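## Task

Clear all ribbed support blocks (same plastic and colour as the bracket, printed under its overhangs) from the 3D-printed bracket and place each one fully within the walls of the scrap tray, leaving the bracket on the table. The bracket has two thin legs beneath the ends of its top bar; snapping off either leg means failure. Anything visible in the 'finished part' reference image is part of the bracket. The 'sliced job' image is empty because it was not saved for this print. Finish by releasing everything and moving the grippers away; nothing may rely on the robot to stay in place.

## Robot and tools

Robot: two arms, left_arm and right_arm, each with a parallel two-finger gripper. Positions are reported in one scene frame: origin on the tabletop midway between the arms, +z up, +x out over the table, left_arm on the +y side (the names do not refer to image sides). Bases: left_arm at (+0.021, +0.235, +0.256) m, right_arm at (+0.009, -0.227, +0.256) m, both slightly tilted. Mounting plates and the metal frame behind the arms are fixed obstacles.

Gripper axes: the fingers point along the gripper's +z and open/close along its y. end_effector_position is the point between the finger pads, just under 1 cm behind the tips.

A command row is always 14 numbers in [-1, 1]: dx, dy, dz, rx, ry, rz, opening for left_arm, then the same seven for right_arm. dx..rz are an offset (not a pose) expressed in that gripper's own axes, measured from the gripper's pose at the start of the action (for the first action of a call, the last pose a result reported). 1.0 equals 0.6 m for translation or 180 degrees for rotation; rx, ry, rz form one rotation vector. Opening is absolute: +1 fully open (0.087 m), -1 closed. An arm that should hold still gets zeros (or, in a reply's first call, the offset back to where it should be) and its current opening.

execute_actions(actions): a list of up to 15 actions; each action is a table of up to 15 rows, one row per 1/30 s control step; a shorter table repeats its final row to fill 15 steps. Every row is an offset from that action's start pose, not from the prior row. An empty list just returns state and images.

move(target, speed, blocking): target is one 14-number row as above, offsets from the pose in the most recent result that showed one. Each gripper goes in a straight line toward its target; both paths finish together, lasting 0.5 to 10 s (cut off at 10 s). speed is m/s, 0.002 to 0.5, default 0.25; turning is limited to twice that in rad/s. Openings are sent at the start. Paths do not avoid obstacles or the other arm, and grippers may lag, stray or overshoot speed, mostly when an arm is near straight. Faster contact and targets farther past contact press harder. The result adds a move: line (done, off_target, moving, held, fault) and limits (paced = pose clipped; held = a check blocked steps, after which the arm may speed up), plus each gripper's distance to target. With blocking=false the result comes after 0.5 s; use wait or stop before sending further motion.

wait(seconds 0-10): lets time pass holding the last command; returns early if a running move ends. stop(): brakes the running move (needs room; fingers continue). zoom_image(camera, region [x0,y0,x1,y1], up to 504x504 px) gives a closer view of cam_high, cam_low, cam_left_wrist or cam_right_wrist (each 896x504). show_instructions() shows the reference images. read_manual(section="licences") gives licence text. finished_scene(scene) ends scene 1 or 2 irreversibly and reports success.

Controller behaviour: each step the commanded pose is clipped to within 70 mm and 16 degrees of the measured pose, so long moves need several actions; after an action the arm goes at most to its last clipped pose. Position takes priority over orientation. Joint friction can leave the gripper up to ~31 mm short, and tiny commands may do nothing. Reported hand position can be off, more at long reach. Hand target lines show where the controller is driving each gripper. A pose unreachable line means the clearance check altered or blocked that arm's command. Joint limits (rad): waist -2.618..3.054, shoulder 0..3.142, elbow 0..3.142, wrist pitch -1.571..1.571, wrist yaw -1.571..1.571, wrist roll -2.094..2.094.

Gripping: grip_measured uses the same scale as the commanded opening. To hold something, command about 0.02 below grip_measured (less for a lighter hold). Finger force is about 20 N per pad; fast closing can squeeze harder. Readings may be off by ~1 mm.

Results give each gripper's position (m) and quat_wxyz, joint positions (last is opening in m), joint torques (offset, noisy), and camera images with calibration updates. MOTOR HOT appears from 75 °C; at 90 °C the arm stops 10 s; at 100 °C it goes limp. FAULT lines report stops.

Avoid: knocking or placing anything off the table (ends scene), snapping a bracket leg, arms colliding or pressing each other, dropping or slamming parts, hard pushes. Objects may occasionally get nudged by outside disturbances. Finish with supports resting in the tray, bracket on the table, grippers open and withdrawn.

Each tool is called in YAML: its name, and indented under it one key for each argument.

Reference images:

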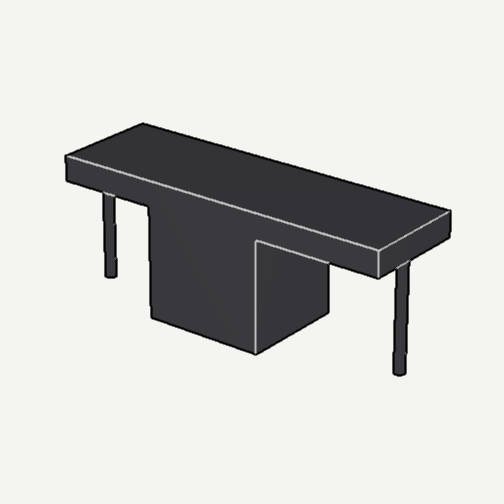

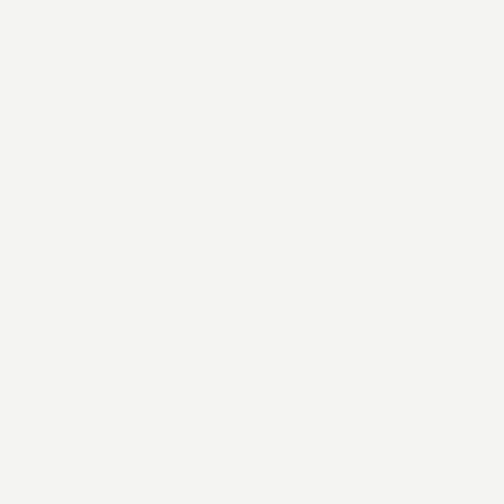

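## Session

I'll start by looking at the current state of the scene.

execute_actions:
  actions: []

Scene clock: 0.00 s.
left_arm: end_effector_position=(+0.1233, -0.1453, +0.3823) grip_measured=+0.996 end_effector_quat_wxyz=(+0.325, +0.929, +0.042, +0.172) | right_arm: end_effector_position=(+0.1270, -0.4469, +0.2761) grip_measured=+1.000 end_effector_quat_wxyz=(-0.267, -0.494, +0.803, +0.199)
Joint positions: left_arm=[-1.951  1.627  0.972 -0.333 -0.689  1.604  0.087] | right_arm=[-0.946  1.755  1.111 -1.264  0.221 -1.878  0.087]
Joint velocities: left_arm=[ 0.002 -0.037 -0.007  0.007 -0.022  0.022 -0.001] | right_arm=[ 0.002  0.007  0.012 -0.007 -0.037 -0.051  0.   ]
Joint torques (N m, as the arm reports them, + toward a larger angle): no reading
Motor temperatures (°C, as the motors report them): left_arm=[25 25 25 25 25 25] | right_arm=[25 25 24 26 25 27]
Hand target (left_arm): +0.123, -0.145, +0.382; +0.325, +0.929, +0.042, +0.172
Hand target (right_arm): +0.127, -0.447, +0.276; -0.267, -0.494, +0.803, +0.199

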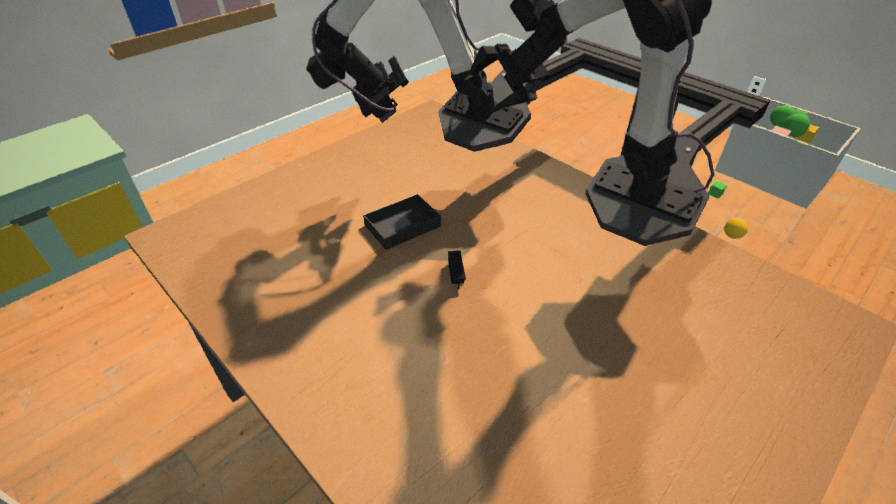

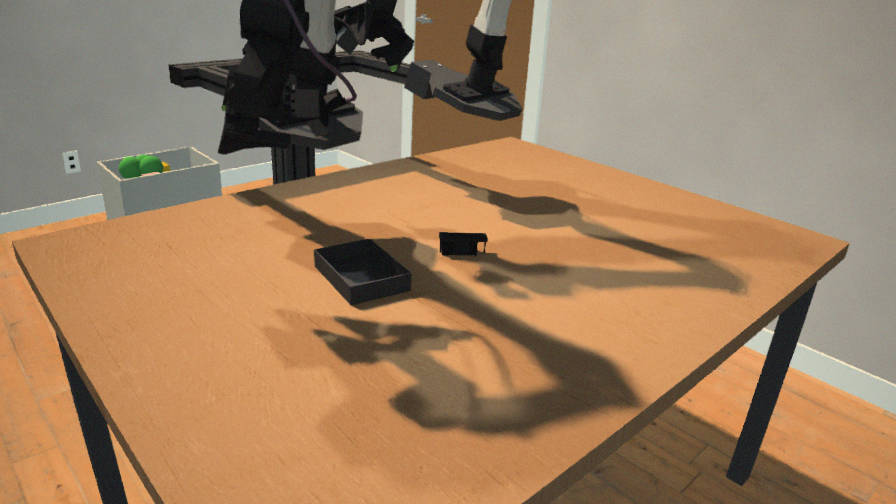

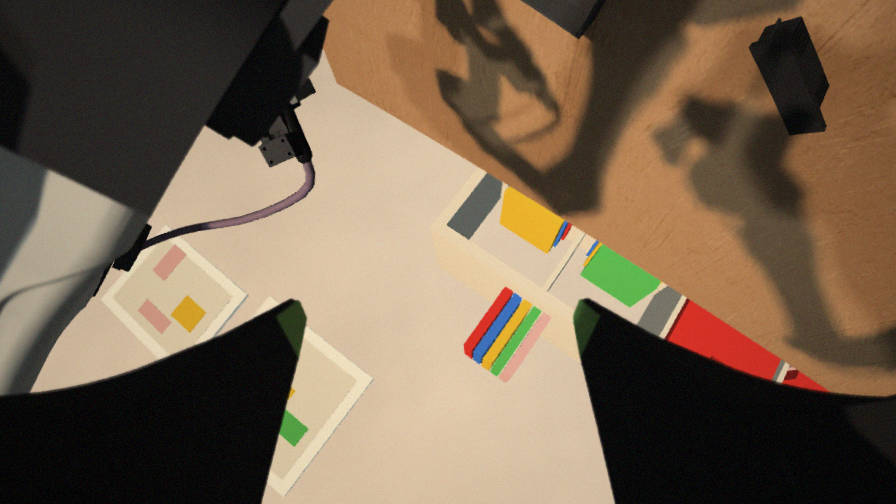

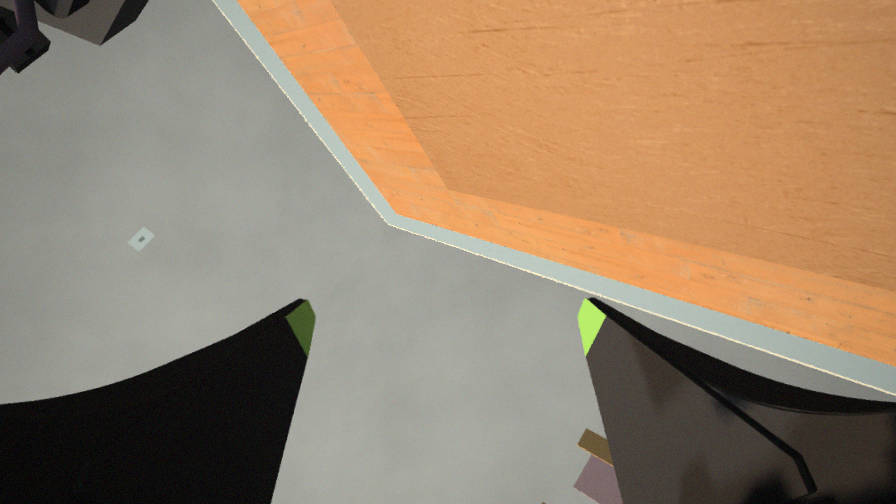

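zoom_image:
  camera: "cam_low"
  region: [400, 200, 530, 290]

zoom_image:
  camera: "cam_high"
  region: [350, 180, 510, 310]

zoom_image:
  camera: "cam_left_wrist"
  region: [700, 0, 896, 160]

Region (400, 200, 530, 290) of cam_low's 896x504 image, scaled by 3.877, with more detail than that image has; it fills the top 349 rows of this view, and the rest is white.

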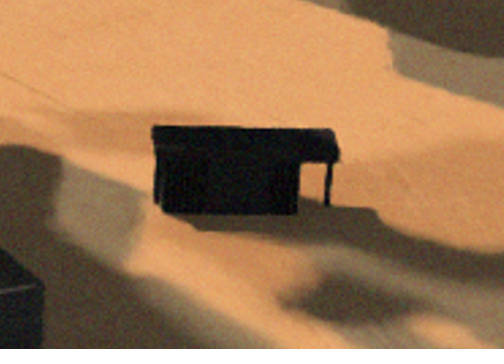

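Region (350, 180, 510, 310) of cam_high's 896x504 image, scaled by 3.150, with more detail than that image has; it fills the top 410 rows of this view, and the rest is white.

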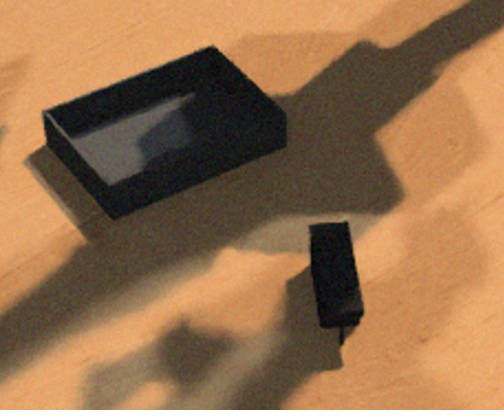

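Region (700, 0, 896, 160) of cam_left_wrist's 896x504 image, scaled by 2.571, with more detail than that image has; it fills the top 411 rows of this view, and the rest is white.

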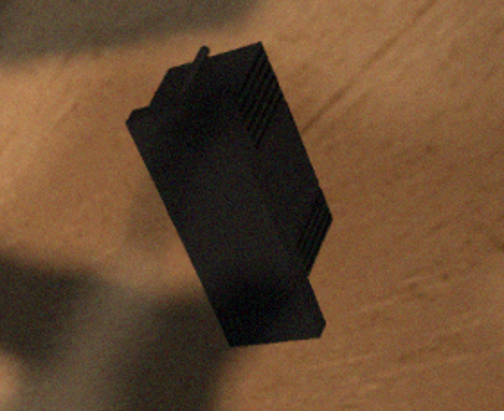

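move:
  target: [0.2118, -0.5993, -0.1665, 0.2505, 0.0771, -0.447, 1, -0.286, -0.096, -0.08, 0.2055, -0.068, -0.0363, 1]
  speed: 0.3

Scene clock: 123.33 s.
left_arm: end_effector_position=(+0.2373, +0.2195, +0.2814) grip_measured=+0.996 end_effector_quat_wxyz=(+0.026, +0.705, +0.708, +0.027) | right_arm: end_effector_position=(+0.2633, -0.3242, +0.2445) grip_measured=+1.000 end_effector_quat_wxyz=(+0.003, -0.571, +0.821, -0.002)
Joint positions: left_arm=[-0.653  1.045  0.697 -0.937 -0.217  1.126  0.087] | right_arm=[-0.443  1.334  0.819 -0.785 -0.107 -1.492  0.087]
Joint velocities: left_arm=[ 0.002  0.017 -0.007 -0.022 -0.051  0.007  0.001] | right_arm=[ 0.007 -0.007 -0.002 -0.081 -0.022  0.022  0.   ]
Joint torques (N m, as the arm reports them, + toward a larger angle): left_arm=[ 1.22 -1.04  6.1   0.33  0.15 -0.09] | right_arm=[ 0.03 -6.83  3.69  0.38 -0.22  0.11]
Motor temperatures (°C, as the motors report them): left_arm=[25 31 32 30 25 25] | right_arm=[26 34 27 28 25 27]
Hand target (left_arm): +0.230, +0.223, +0.276; +0.004, +0.707, +0.707, +0.016
Hand target (right_arm): +0.258, -0.319, +0.241; +0.004, -0.571, +0.821, +0.002
Off the commanded pose (left_arm): 0.021 m, 4 deg.
Off the commanded pose (right_arm): 0.007 m, 0 deg.
move: off_target (left_arm)
camera_calibration (this result's frames):
cam_left_wrist: T_world_to_cam=[[-0.996576, -0.00977185, -0.0821073, 0.259154], [-0.06927, 0.640907, 0.764487, -0.32488], [0.0451527, 0.767556, -0.639389, 0.138867], [0, 0, 0, 1]] pos_world=[0.229491, 0.104162, 0.358435]
cam_right_wrist: T_world_to_cam=[[0.930166, -0.367009, 0.00980533, -0.364962], [-0.241609, -0.591799, 0.769025, -0.296925], [-0.276436, -0.717689, -0.639144, 0.136535], [0, 0, 0, 1]] pos_world=[0.305479, -0.211675, 0.319186]

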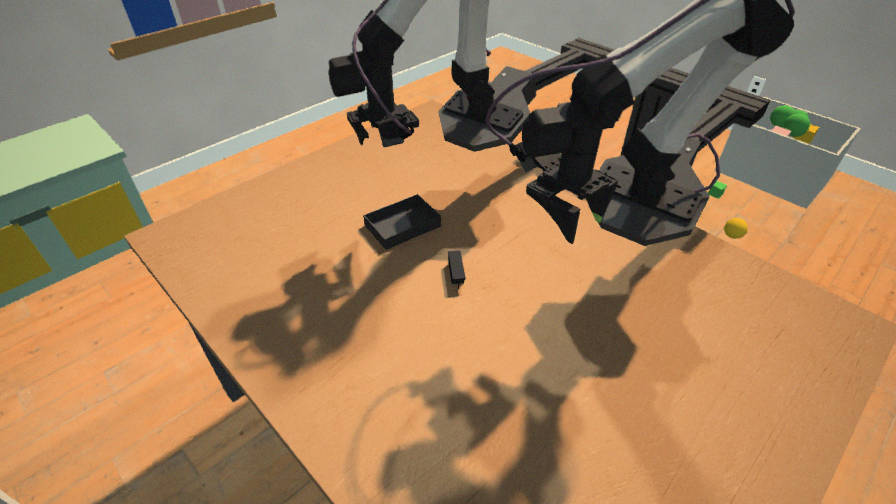

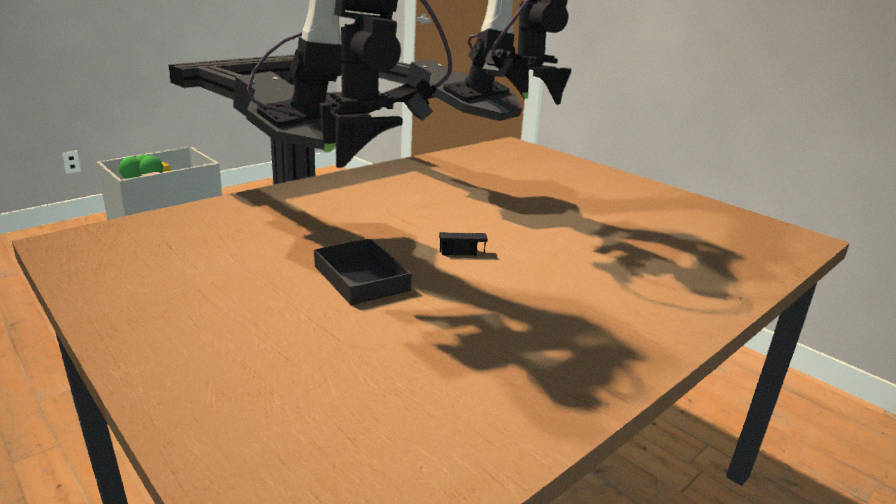

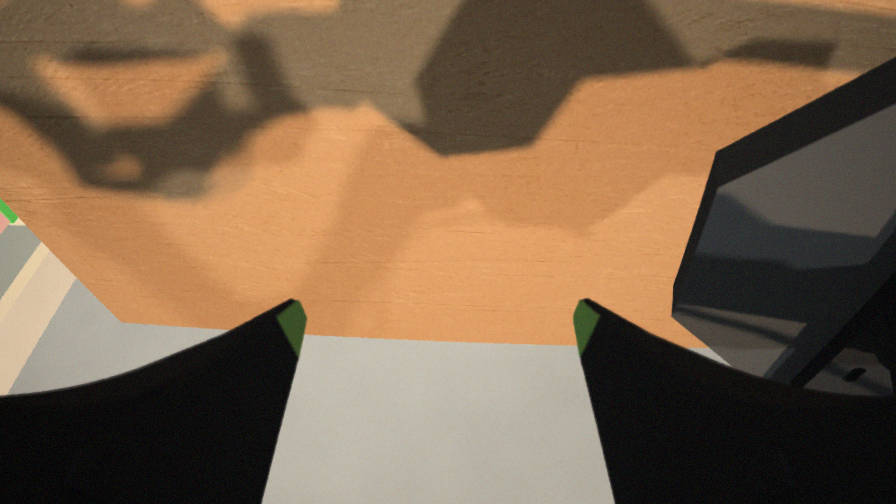

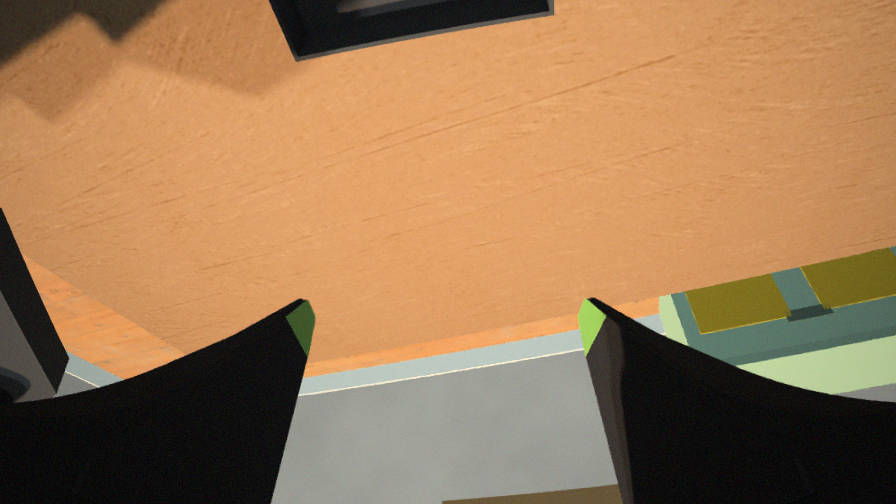

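zoom_image:
  camera: "cam_low"
  region: [425, 220, 505, 270]

zoom_image:
  camera: "cam_high"
  region: [420, 240, 500, 300]

Region (425, 220, 505, 270) of cam_low's 896x504 image, scaled by 6.300, with more detail than that image has; it fills the top 315 rows of this view, and the rest is white.

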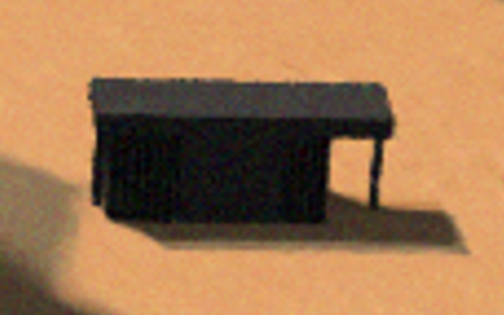

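Region (420, 240, 500, 300) of cam_high's 896x504 image, scaled by 6.300, with more detail than that image has; it fills the top 378 rows of this view, and the rest is white.

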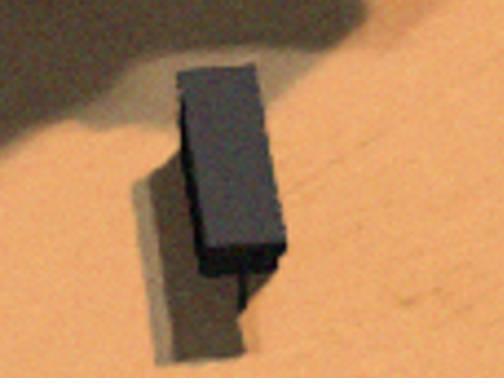

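move:
  target: [0, 0, 0, 0, 0, 0, 1, -0.4602, 0.2532, 0.2242, 0, 0, -0.402, 1]
  speed: 0.3

Scene clock: 144.73 s.
left_arm: end_effector_position=(+0.2373, +0.2192, +0.2813) grip_measured=+0.996 end_effector_quat_wxyz=(+0.026, +0.706, +0.708, +0.026) | right_arm: end_effector_position=(+0.2096, -0.0230, +0.1121) grip_measured=+1.000 end_effector_quat_wxyz=(+0.005, +0.943, -0.333, -0.002)
Joint positions: left_arm=[-0.653  1.045  0.697 -0.937 -0.216  1.128  0.087] | right_arm=[ 0.834  1.938  0.757 -0.219  0.22  -1.497  0.087]
Joint velocities: left_arm=[ 0.002 -0.022 -0.007 -0.066 -0.051  0.007 -0.001] | right_arm=[ 0.007 -0.002  0.012 -0.007 -0.007 -0.066  0.   ]
Joint torques (N m, as the arm reports them, + toward a larger angle): left_arm=[-0.01 -2.83  6.63  0.47  0.07 -0.16] | right_arm=[ 2.11 -6.64  5.06  0.33 -0.08 -0.04]
Motor temperatures (°C, as the motors report them): left_arm=[25 29 32 28 25 25] | right_arm=[25 33 27 28 25 27]
Hand target (left_arm): +0.237, +0.219, +0.281; +0.026, +0.705, +0.708, +0.027
Hand target (right_arm): +0.215, -0.014, +0.111; -0.003, +0.945, -0.326, +0.006
Off the commanded pose (left_arm): 0.000 m, 0 deg.
Off the commanded pose (right_arm): 0.014 m, 1 deg.
move: off_target (right_arm)
camera_calibration (this result's frames):
cam_left_wrist: T_world_to_cam=[[-0.996649, -0.00749412, -0.081448, 0.258465], [-0.0672429, 0.641992, 0.763757, -0.325195], [0.0465653, 0.766675, -0.640345, 0.139143], [0, 0, 0, 1]] pos_world=[0.229252, 0.104032, 0.358521]
cam_right_wrist: T_world_to_cam=[[0.64235, 0.766384, -0.00642443, -0.115035], [0.491087, -0.405143, 0.771163, -0.179365], [0.588405, -0.498512, -0.636605, 0.0767255], [0, 0, 0, 1]] pos_world=[0.116831, 0.0537409, 0.186424]

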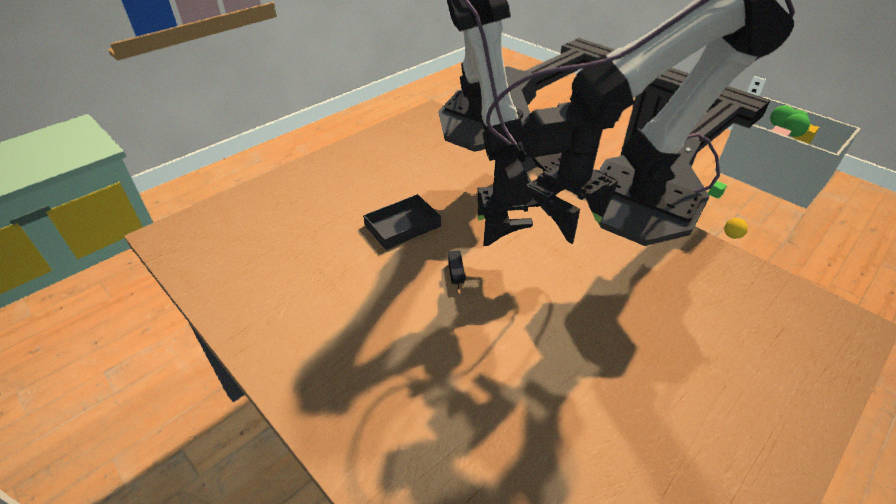

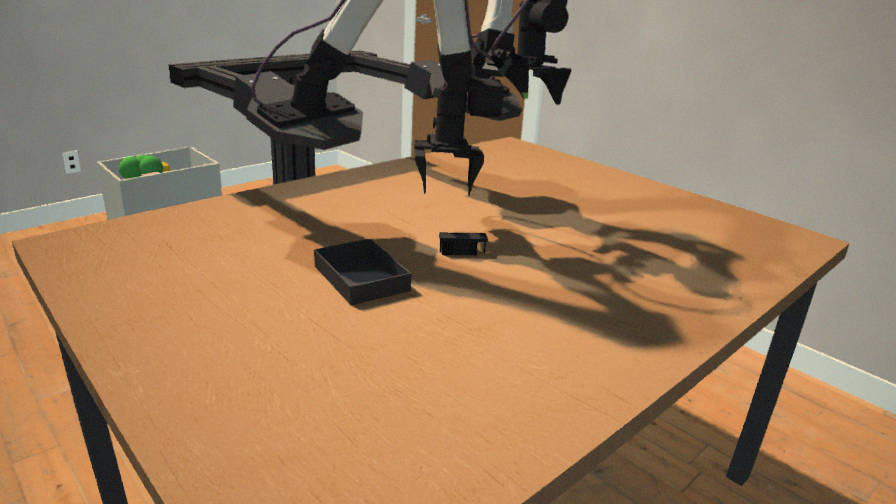

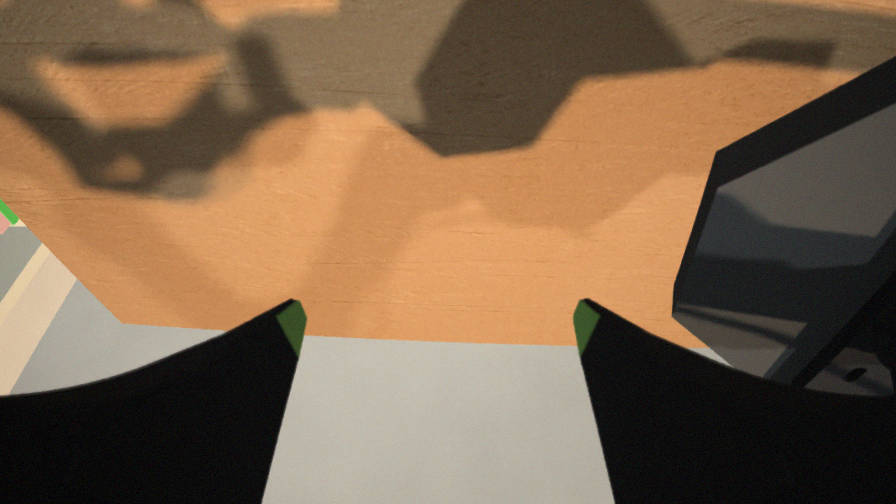

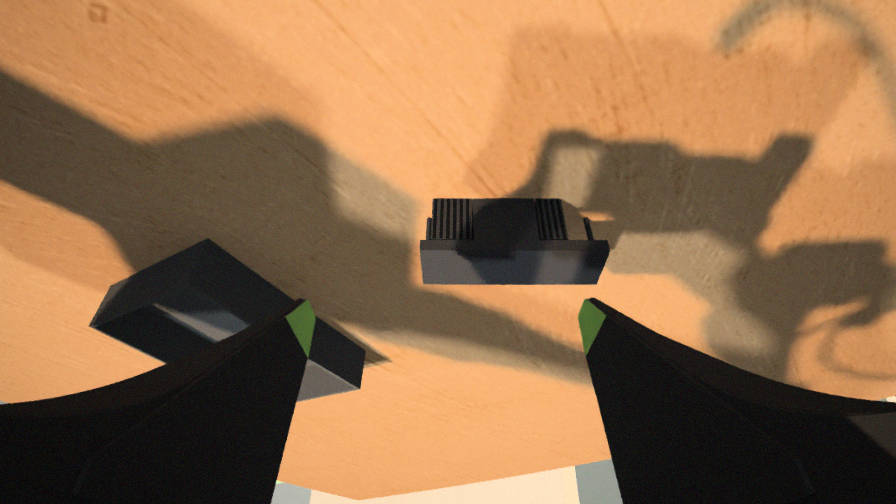

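zoom_image:
  camera: "cam_right_wrist"
  region: [400, 180, 630, 300]

Region (400, 180, 630, 300) of cam_right_wrist's 896x504 image, scaled by 2.191, with more detail than that image has; it fills the top 263 rows of this view, and the rest is white.

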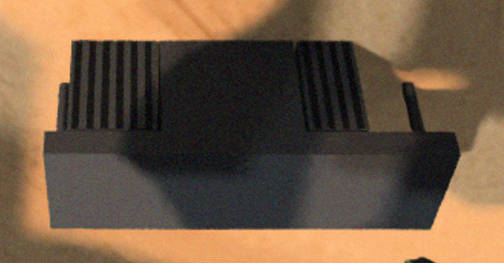

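zoom_image:
  camera: "cam_right_wrist"
  region: [410, 190, 510, 260]

zoom_image:
  camera: "cam_right_wrist"
  region: [520, 190, 620, 260]

Region (410, 190, 510, 260) of cam_right_wrist's 896x504 image, scaled by 5.040, with more detail than that image has; it fills the top 353 rows of this view, and the rest is white.

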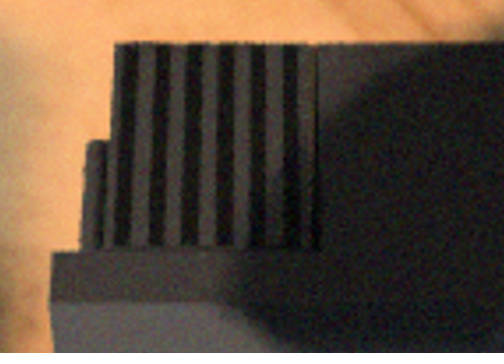

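Region (520, 190, 620, 260) of cam_right_wrist's 896x504 image, scaled by 5.040, with more detail than that image has; it fills the top 353 rows of this view, and the rest is white.

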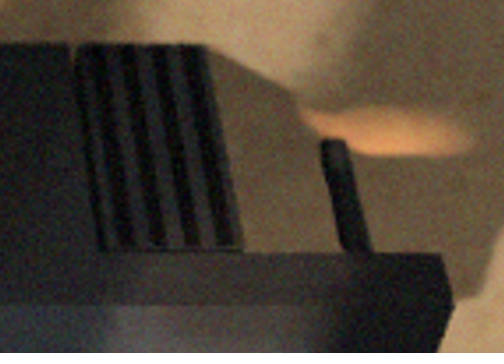

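move:
  target: [-0.1488, 0.0465, 0.1058, 0.0225, -0.0081, 0.2199, 1, 0.4257, 0.3139, -0.1798, 0, 0, 0.339, 1]
  speed: 0.3

Scene clock: 267.13 s.
left_arm: end_effector_position=(+0.2610, +0.1356, +0.2192) grip_measured=+0.996 end_effector_quat_wxyz=(-0.004, +0.901, +0.433, -0.008) | right_arm: end_effector_position=(+0.2913, -0.3248, +0.2203) grip_measured=+1.000 end_effector_quat_wxyz=(-0.007, -0.643, +0.766, -0.004)
Joint positions: left_arm=[-0.873  1.457  0.725 -0.681 -0.216  1.568  0.087] | right_arm=[-0.391  1.468  0.855 -0.691 -0.075 -1.626  0.087]
Joint velocities: left_arm=[-0.007  0.007 -0.012  0.066 -0.037 -0.081  0.001] | right_arm=[-0.007 -0.022  0.002 -0.022  0.007  0.022  0.   ]
Joint torques (N m, as the arm reports them, + toward a larger angle): left_arm=[-1.77 -3.27  7.11  0.48  0.04 -0.09] | right_arm=[-1.87 -5.56  7.43  0.16 -0.25 -0.05]
Motor temperatures (°C, as the motors report them): left_arm=[25 28 33 27 25 25] | right_arm=[26 33 29 27 25 27]
Hand target (left_arm): +0.268, +0.128, +0.219; +0.002, +0.904, +0.427, -0.002
Hand target (right_arm): +0.294, -0.327, +0.220; -0.007, -0.644, +0.765, +0.000
Off the commanded pose (left_arm): 0.011 m, 1 deg.
Off the commanded pose (right_arm): 0.005 m, 0 deg.
move: off_target (left_arm)
camera_calibration (this result's frames):
cam_left_wrist: T_world_to_cam=[[-0.784009, 0.620715, 0.00655647, 0.116488], [0.40735, 0.506485, 0.75996, -0.327066], [0.468398, 0.598486, -0.649937, 0.0771821], [0, 0, 0, 1]] pos_world=[0.188406, 0.0471562, 0.297957]
cam_right_wrist: T_world_to_cam=[[0.981467, -0.19163, 0.000799167, -0.347041], [-0.120292, -0.612843, 0.780995, -0.316735], [-0.149172, -0.766617, -0.624537, 0.0722544], [0, 0, 0, 1]] pos_world=[0.313287, -0.205221, 0.292772]

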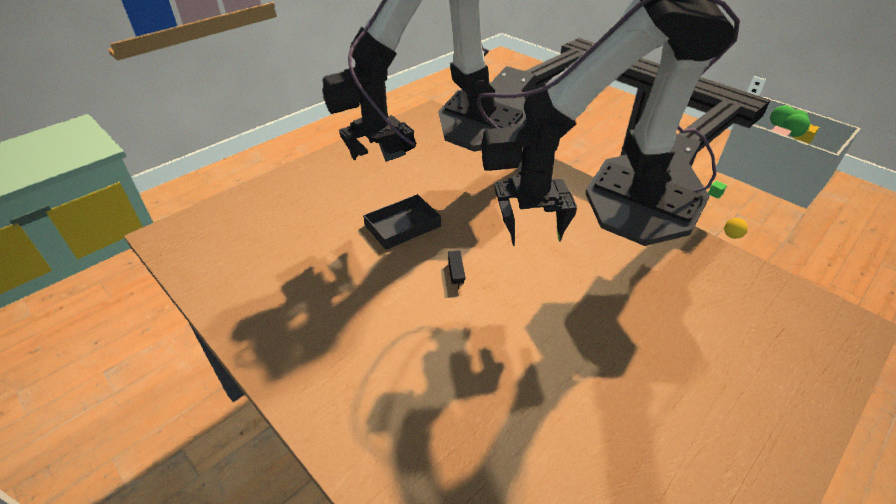

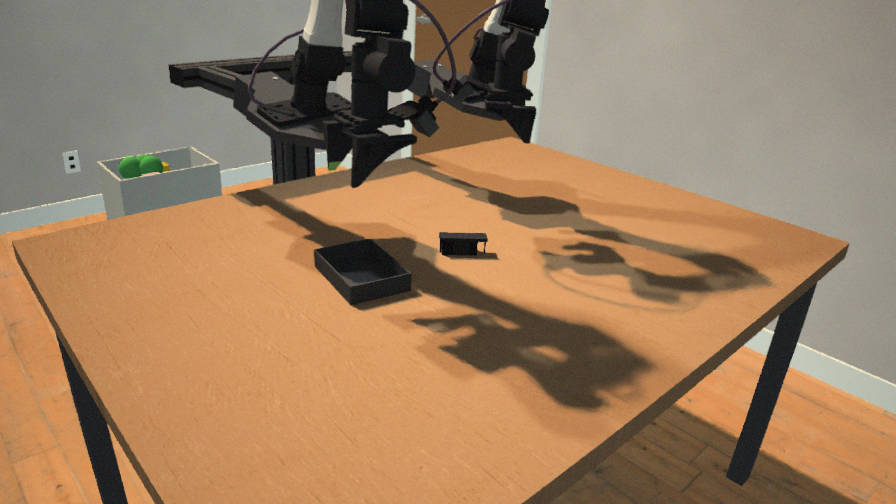

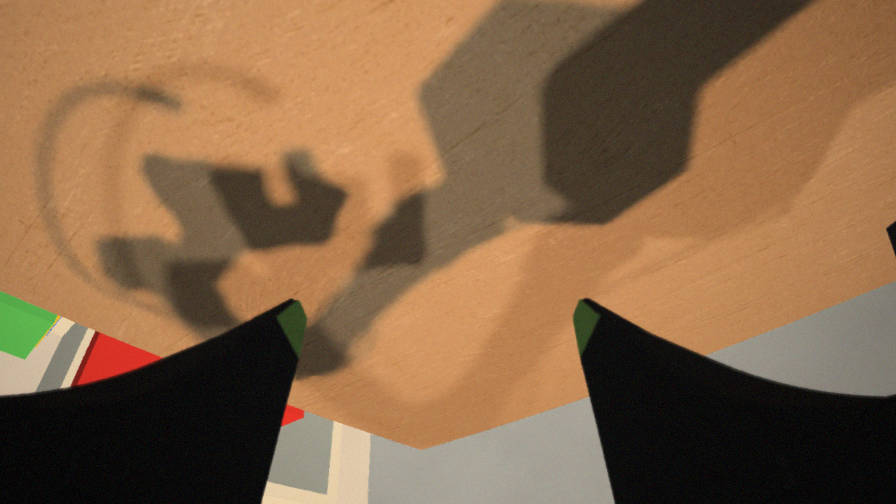

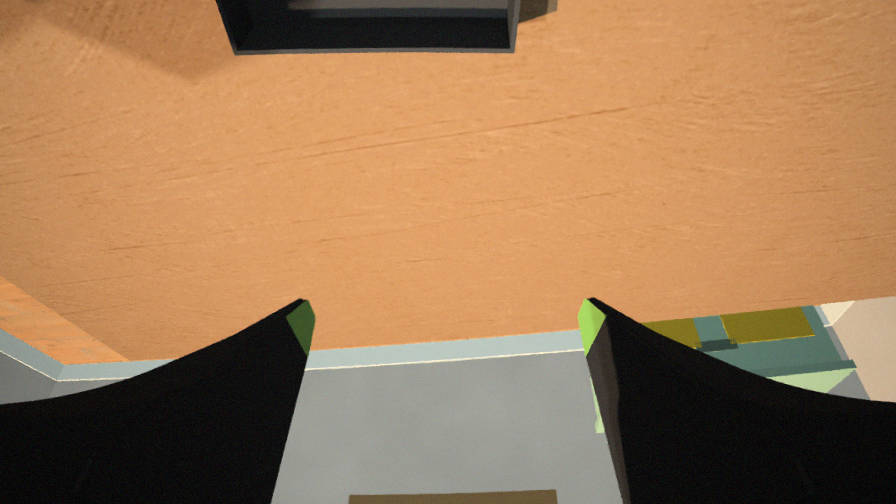

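move:
  target: [-0.2068, 0.2193, 0.2153, 0, 0, 0.005, 1, 0.082, -0.0144, 0, 0, 0, 0, 1]
  speed: 0.25

Scene clock: 273.60 s.
left_arm: end_effector_position=(+0.2780, -0.0414, +0.0906) grip_measured=+0.996 end_effector_quat_wxyz=(-0.001, +0.905, +0.426, -0.016) | right_arm: end_effector_position=(+0.2882, -0.3708, +0.2204) grip_measured=+1.000 end_effector_quat_wxyz=(-0.009, -0.643, +0.766, -0.005)
Joint positions: left_arm=[-1.117  2.314  1.28  -0.434 -0.231  1.336  0.087] | right_arm=[-0.563  1.522  0.898 -0.695 -0.115 -1.793  0.087]
Joint velocities: left_arm=[ 0.007 -0.007  0.002  0.051  0.007 -0.007 -0.   ] | right_arm=[-0.007 -0.007 -0.017  0.037 -0.007 -0.051  0.   ]
Joint torques (N m, as the arm reports them, + toward a larger angle): left_arm=[-3.48 -8.55  5.81  0.29  0.03 -0.24] | right_arm=[-2.3  -5.8   7.61  0.13 -0.25 -0.01]
Motor temperatures (°C, as the motors report them): left_arm=[25 28 33 27 25 25] | right_arm=[26 33 29 27 25 27]
Hand target (left_arm): +0.279, -0.045, +0.087; -0.003, +0.904, +0.426, -0.010
Hand target (right_arm): +0.292, -0.374, +0.221; -0.007, -0.643, +0.766, -0.004
Off the commanded pose (left_arm): 0.006 m, 1 deg.
Off the commanded pose (right_arm): 0.005 m, 0 deg.
move: done
camera_calibration (this result's frames):
cam_left_wrist: T_world_to_cam=[[-0.773873, 0.633293, 0.00784865, 0.238123], [0.424305, 0.509214, 0.748776, -0.150213], [0.470198, 0.582788, -0.662776, 0.0915971], [0, 0, 0, 1]] pos_world=[0.204945, -0.127693, 0.171315]
cam_right_wrist: T_world_to_cam=[[0.981341, -0.192276, 0.000599095, -0.352945], [-0.119896, -0.609486, 0.783678, -0.344855], [-0.150318, -0.769127, -0.621167, 0.0351932], [0, 0, 0, 1]] pos_world=[0.310302, -0.250979, 0.292328]

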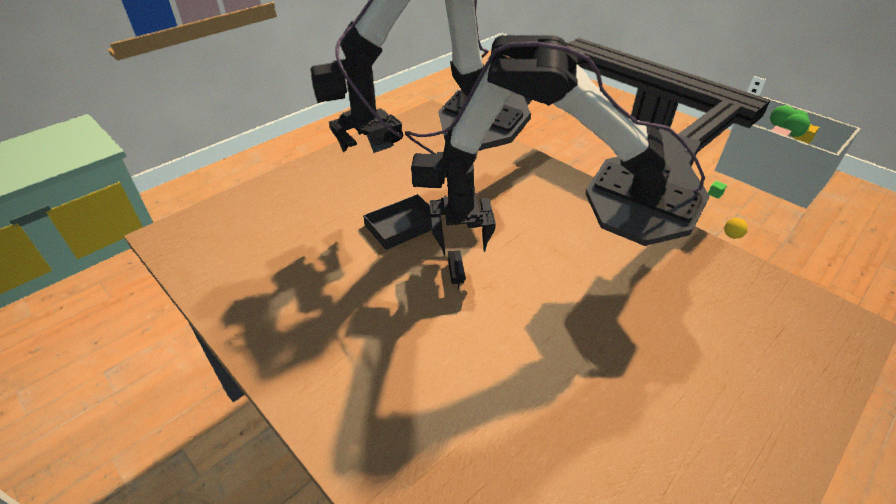

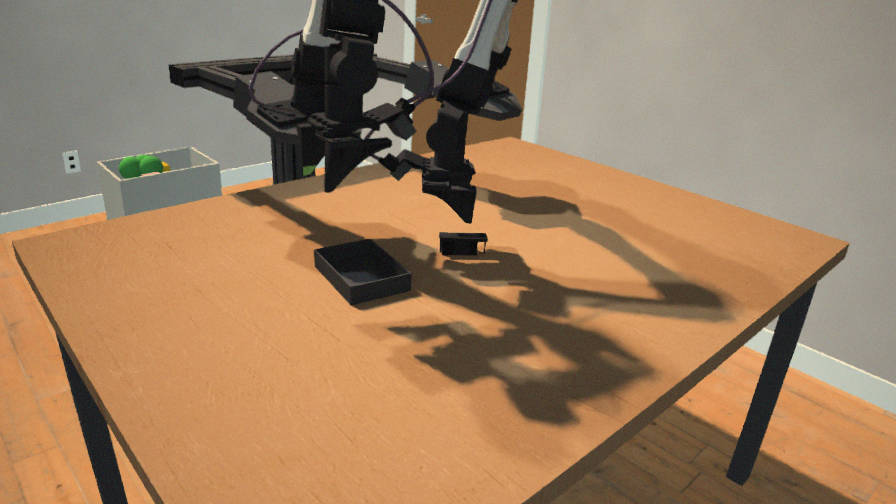

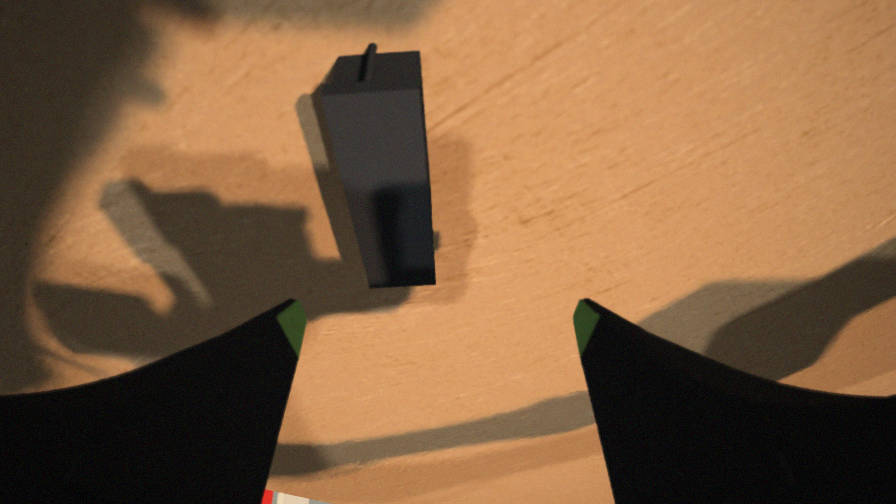

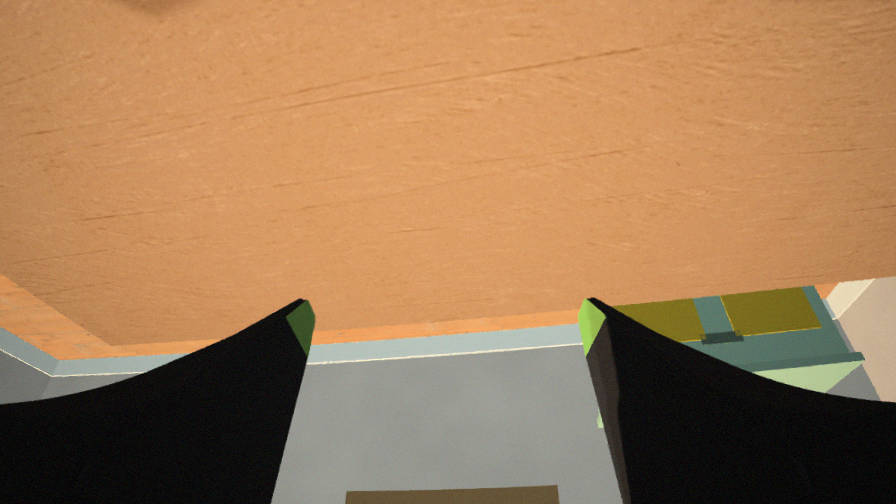

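zoom_image:
  camera: "cam_left_wrist"
  region: [290, 30, 470, 300]

zoom_image:
  camera: "cam_low"
  region: [400, 170, 520, 270]

Region (290, 30, 470, 300) of cam_left_wrist's 896x504 image, scaled by 1.867, with more detail than that image has.

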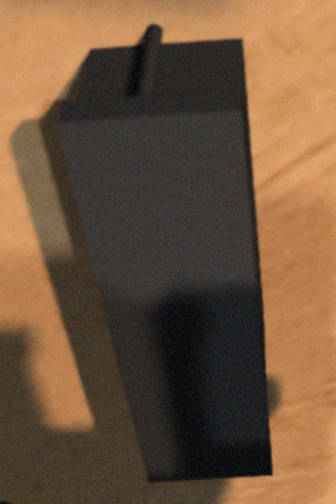

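Region (400, 170, 520, 270) of cam_low's 896x504 image, scaled by 4.200, with more detail than that image has.

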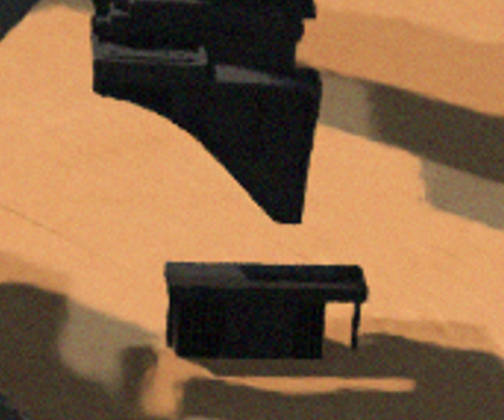

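move:
  target: [0.005, 0.0317, 0.058, 0, 0, -0.008, 1, 0, 0, 0, 0, 0, 0, 1]
  speed: 0.1

Scene clock: 319.03 s.
left_arm: end_effector_position=(+0.2881, -0.0489, +0.0622) grip_measured=+0.996 end_effector_quat_wxyz=(-0.006, +0.901, +0.434, -0.015) | right_arm: end_effector_position=(+0.2883, -0.3707, +0.2204) grip_measured=+1.000 end_effector_quat_wxyz=(-0.009, -0.644, +0.765, -0.005)
Joint positions: left_arm=[-1.091  2.429  1.375 -0.418 -0.231  1.343  0.087] | right_arm=[-0.563  1.522  0.898 -0.695 -0.116 -1.794  0.087]
Joint velocities: left_arm=[-0.017  0.002  0.007  0.022 -0.022  0.007 -0.   ] | right_arm=[ 0.002 -0.022  0.002  0.007 -0.022  0.007  0.   ]
Joint torques (N m, as the arm reports them, + toward a larger angle): left_arm=[-1.93 -8.92  5.81  0.42  0.17 -0.11] | right_arm=[-1.38 -7.17  5.61  0.23 -0.16  0.05]
Motor temperatures (°C, as the motors report them): left_arm=[26 36 33 27 25 25] | right_arm=[26 32 32 27 25 27]
Hand target (left_arm): +0.293, -0.051, +0.055; -0.001, +0.899, +0.437, -0.015
Hand target (right_arm): +0.288, -0.371, +0.220; -0.009, -0.643, +0.766, -0.005
Off the commanded pose (left_arm): 0.009 m, 1 deg.
Off the commanded pose (right_arm): 0.000 m, 0 deg.
move: done
camera_calibration (this result's frames):
cam_left_wrist: T_world_to_cam=[[-0.784868, 0.619448, 0.0163028, 0.252822], [0.417737, 0.509493, 0.752271, -0.127788], [0.457687, 0.597244, -0.658652, 0.0764097], [0, 0, 0, 1]] pos_world=[0.216842, -0.137138, 0.142337]
cam_right_wrist: T_world_to_cam=[[0.981633, -0.190779, 0.000722602, -0.352591], [-0.119173, -0.610228, 0.783211, -0.345127], [-0.148979, -0.768912, -0.621756, 0.0350991], [0, 0, 0, 1]] pos_world=[0.310214, -0.250885, 0.292385]

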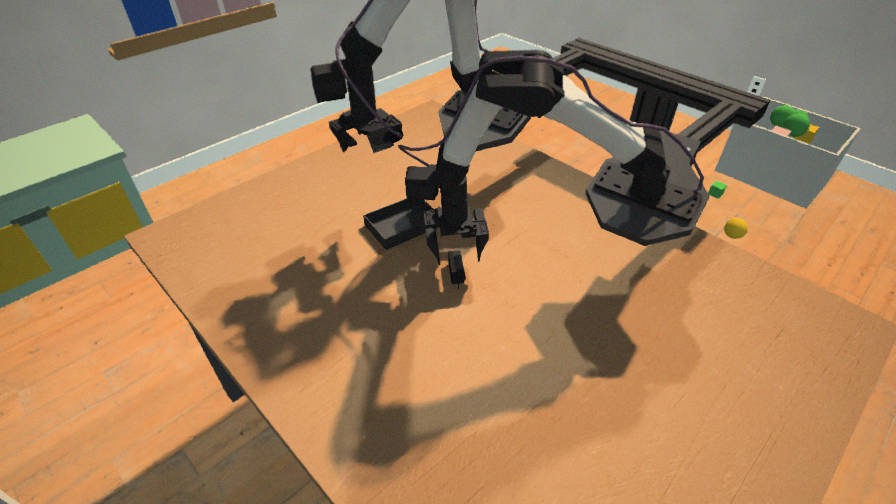

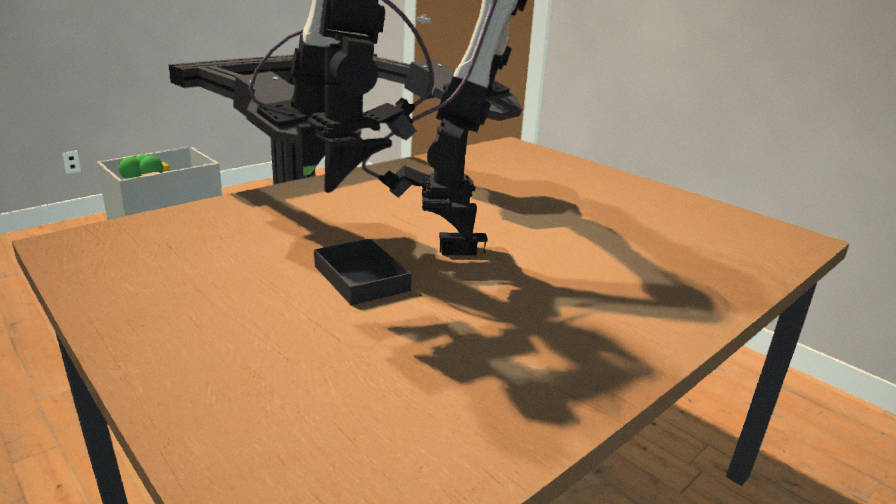

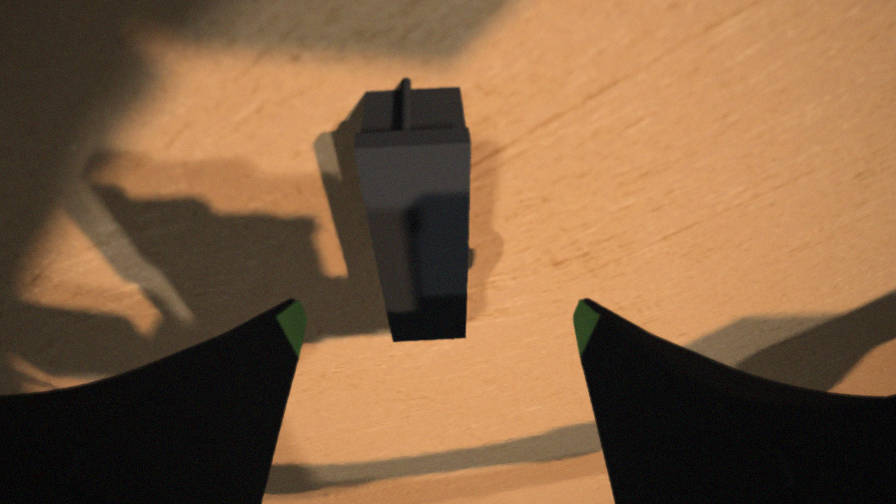

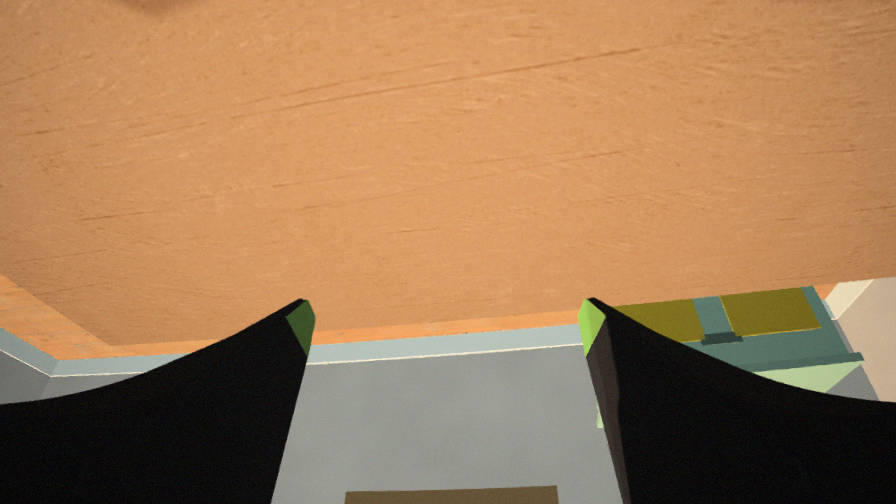

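zoom_image:
  camera: "cam_left_wrist"
  region: [270, 60, 610, 370]

zoom_image:
  camera: "cam_low"
  region: [410, 180, 510, 270]

zoom_image:
  camera: "cam_high"
  region: [410, 200, 510, 300]

Region (270, 60, 610, 370) of cam_left_wrist's 896x504 image, scaled by 1.482, with more detail than that image has; it fills the top 460 rows of this view, and the rest is white.

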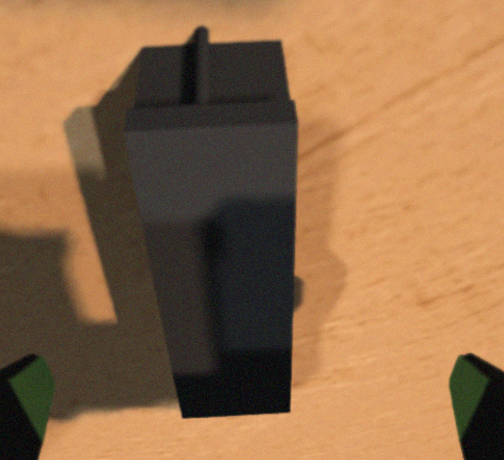

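Region (410, 180, 510, 270) of cam_low's 896x504 image, scaled by 5.040, with more detail than that image has; it fills the top 454 rows of this view, and the rest is white.

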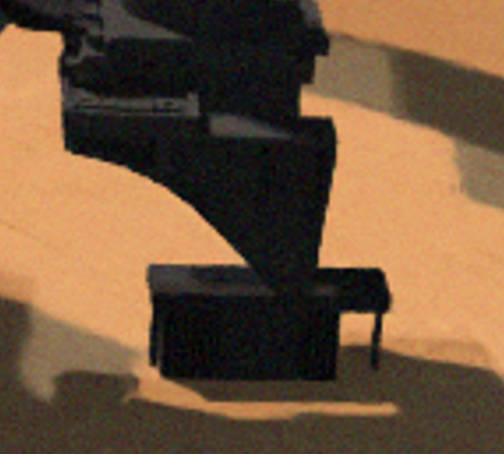

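Region (410, 200, 510, 300) of cam_high's 896x504 image, scaled by 5.040, with more detail than that image has.

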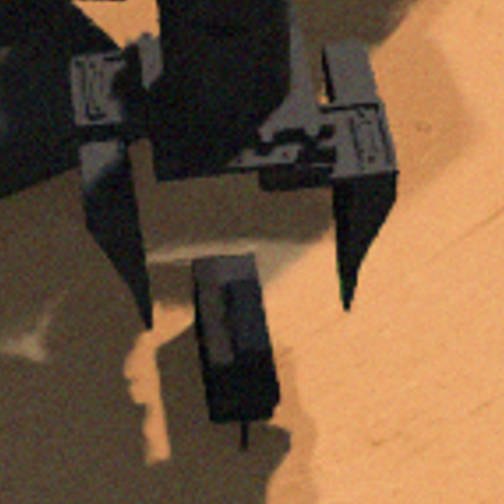

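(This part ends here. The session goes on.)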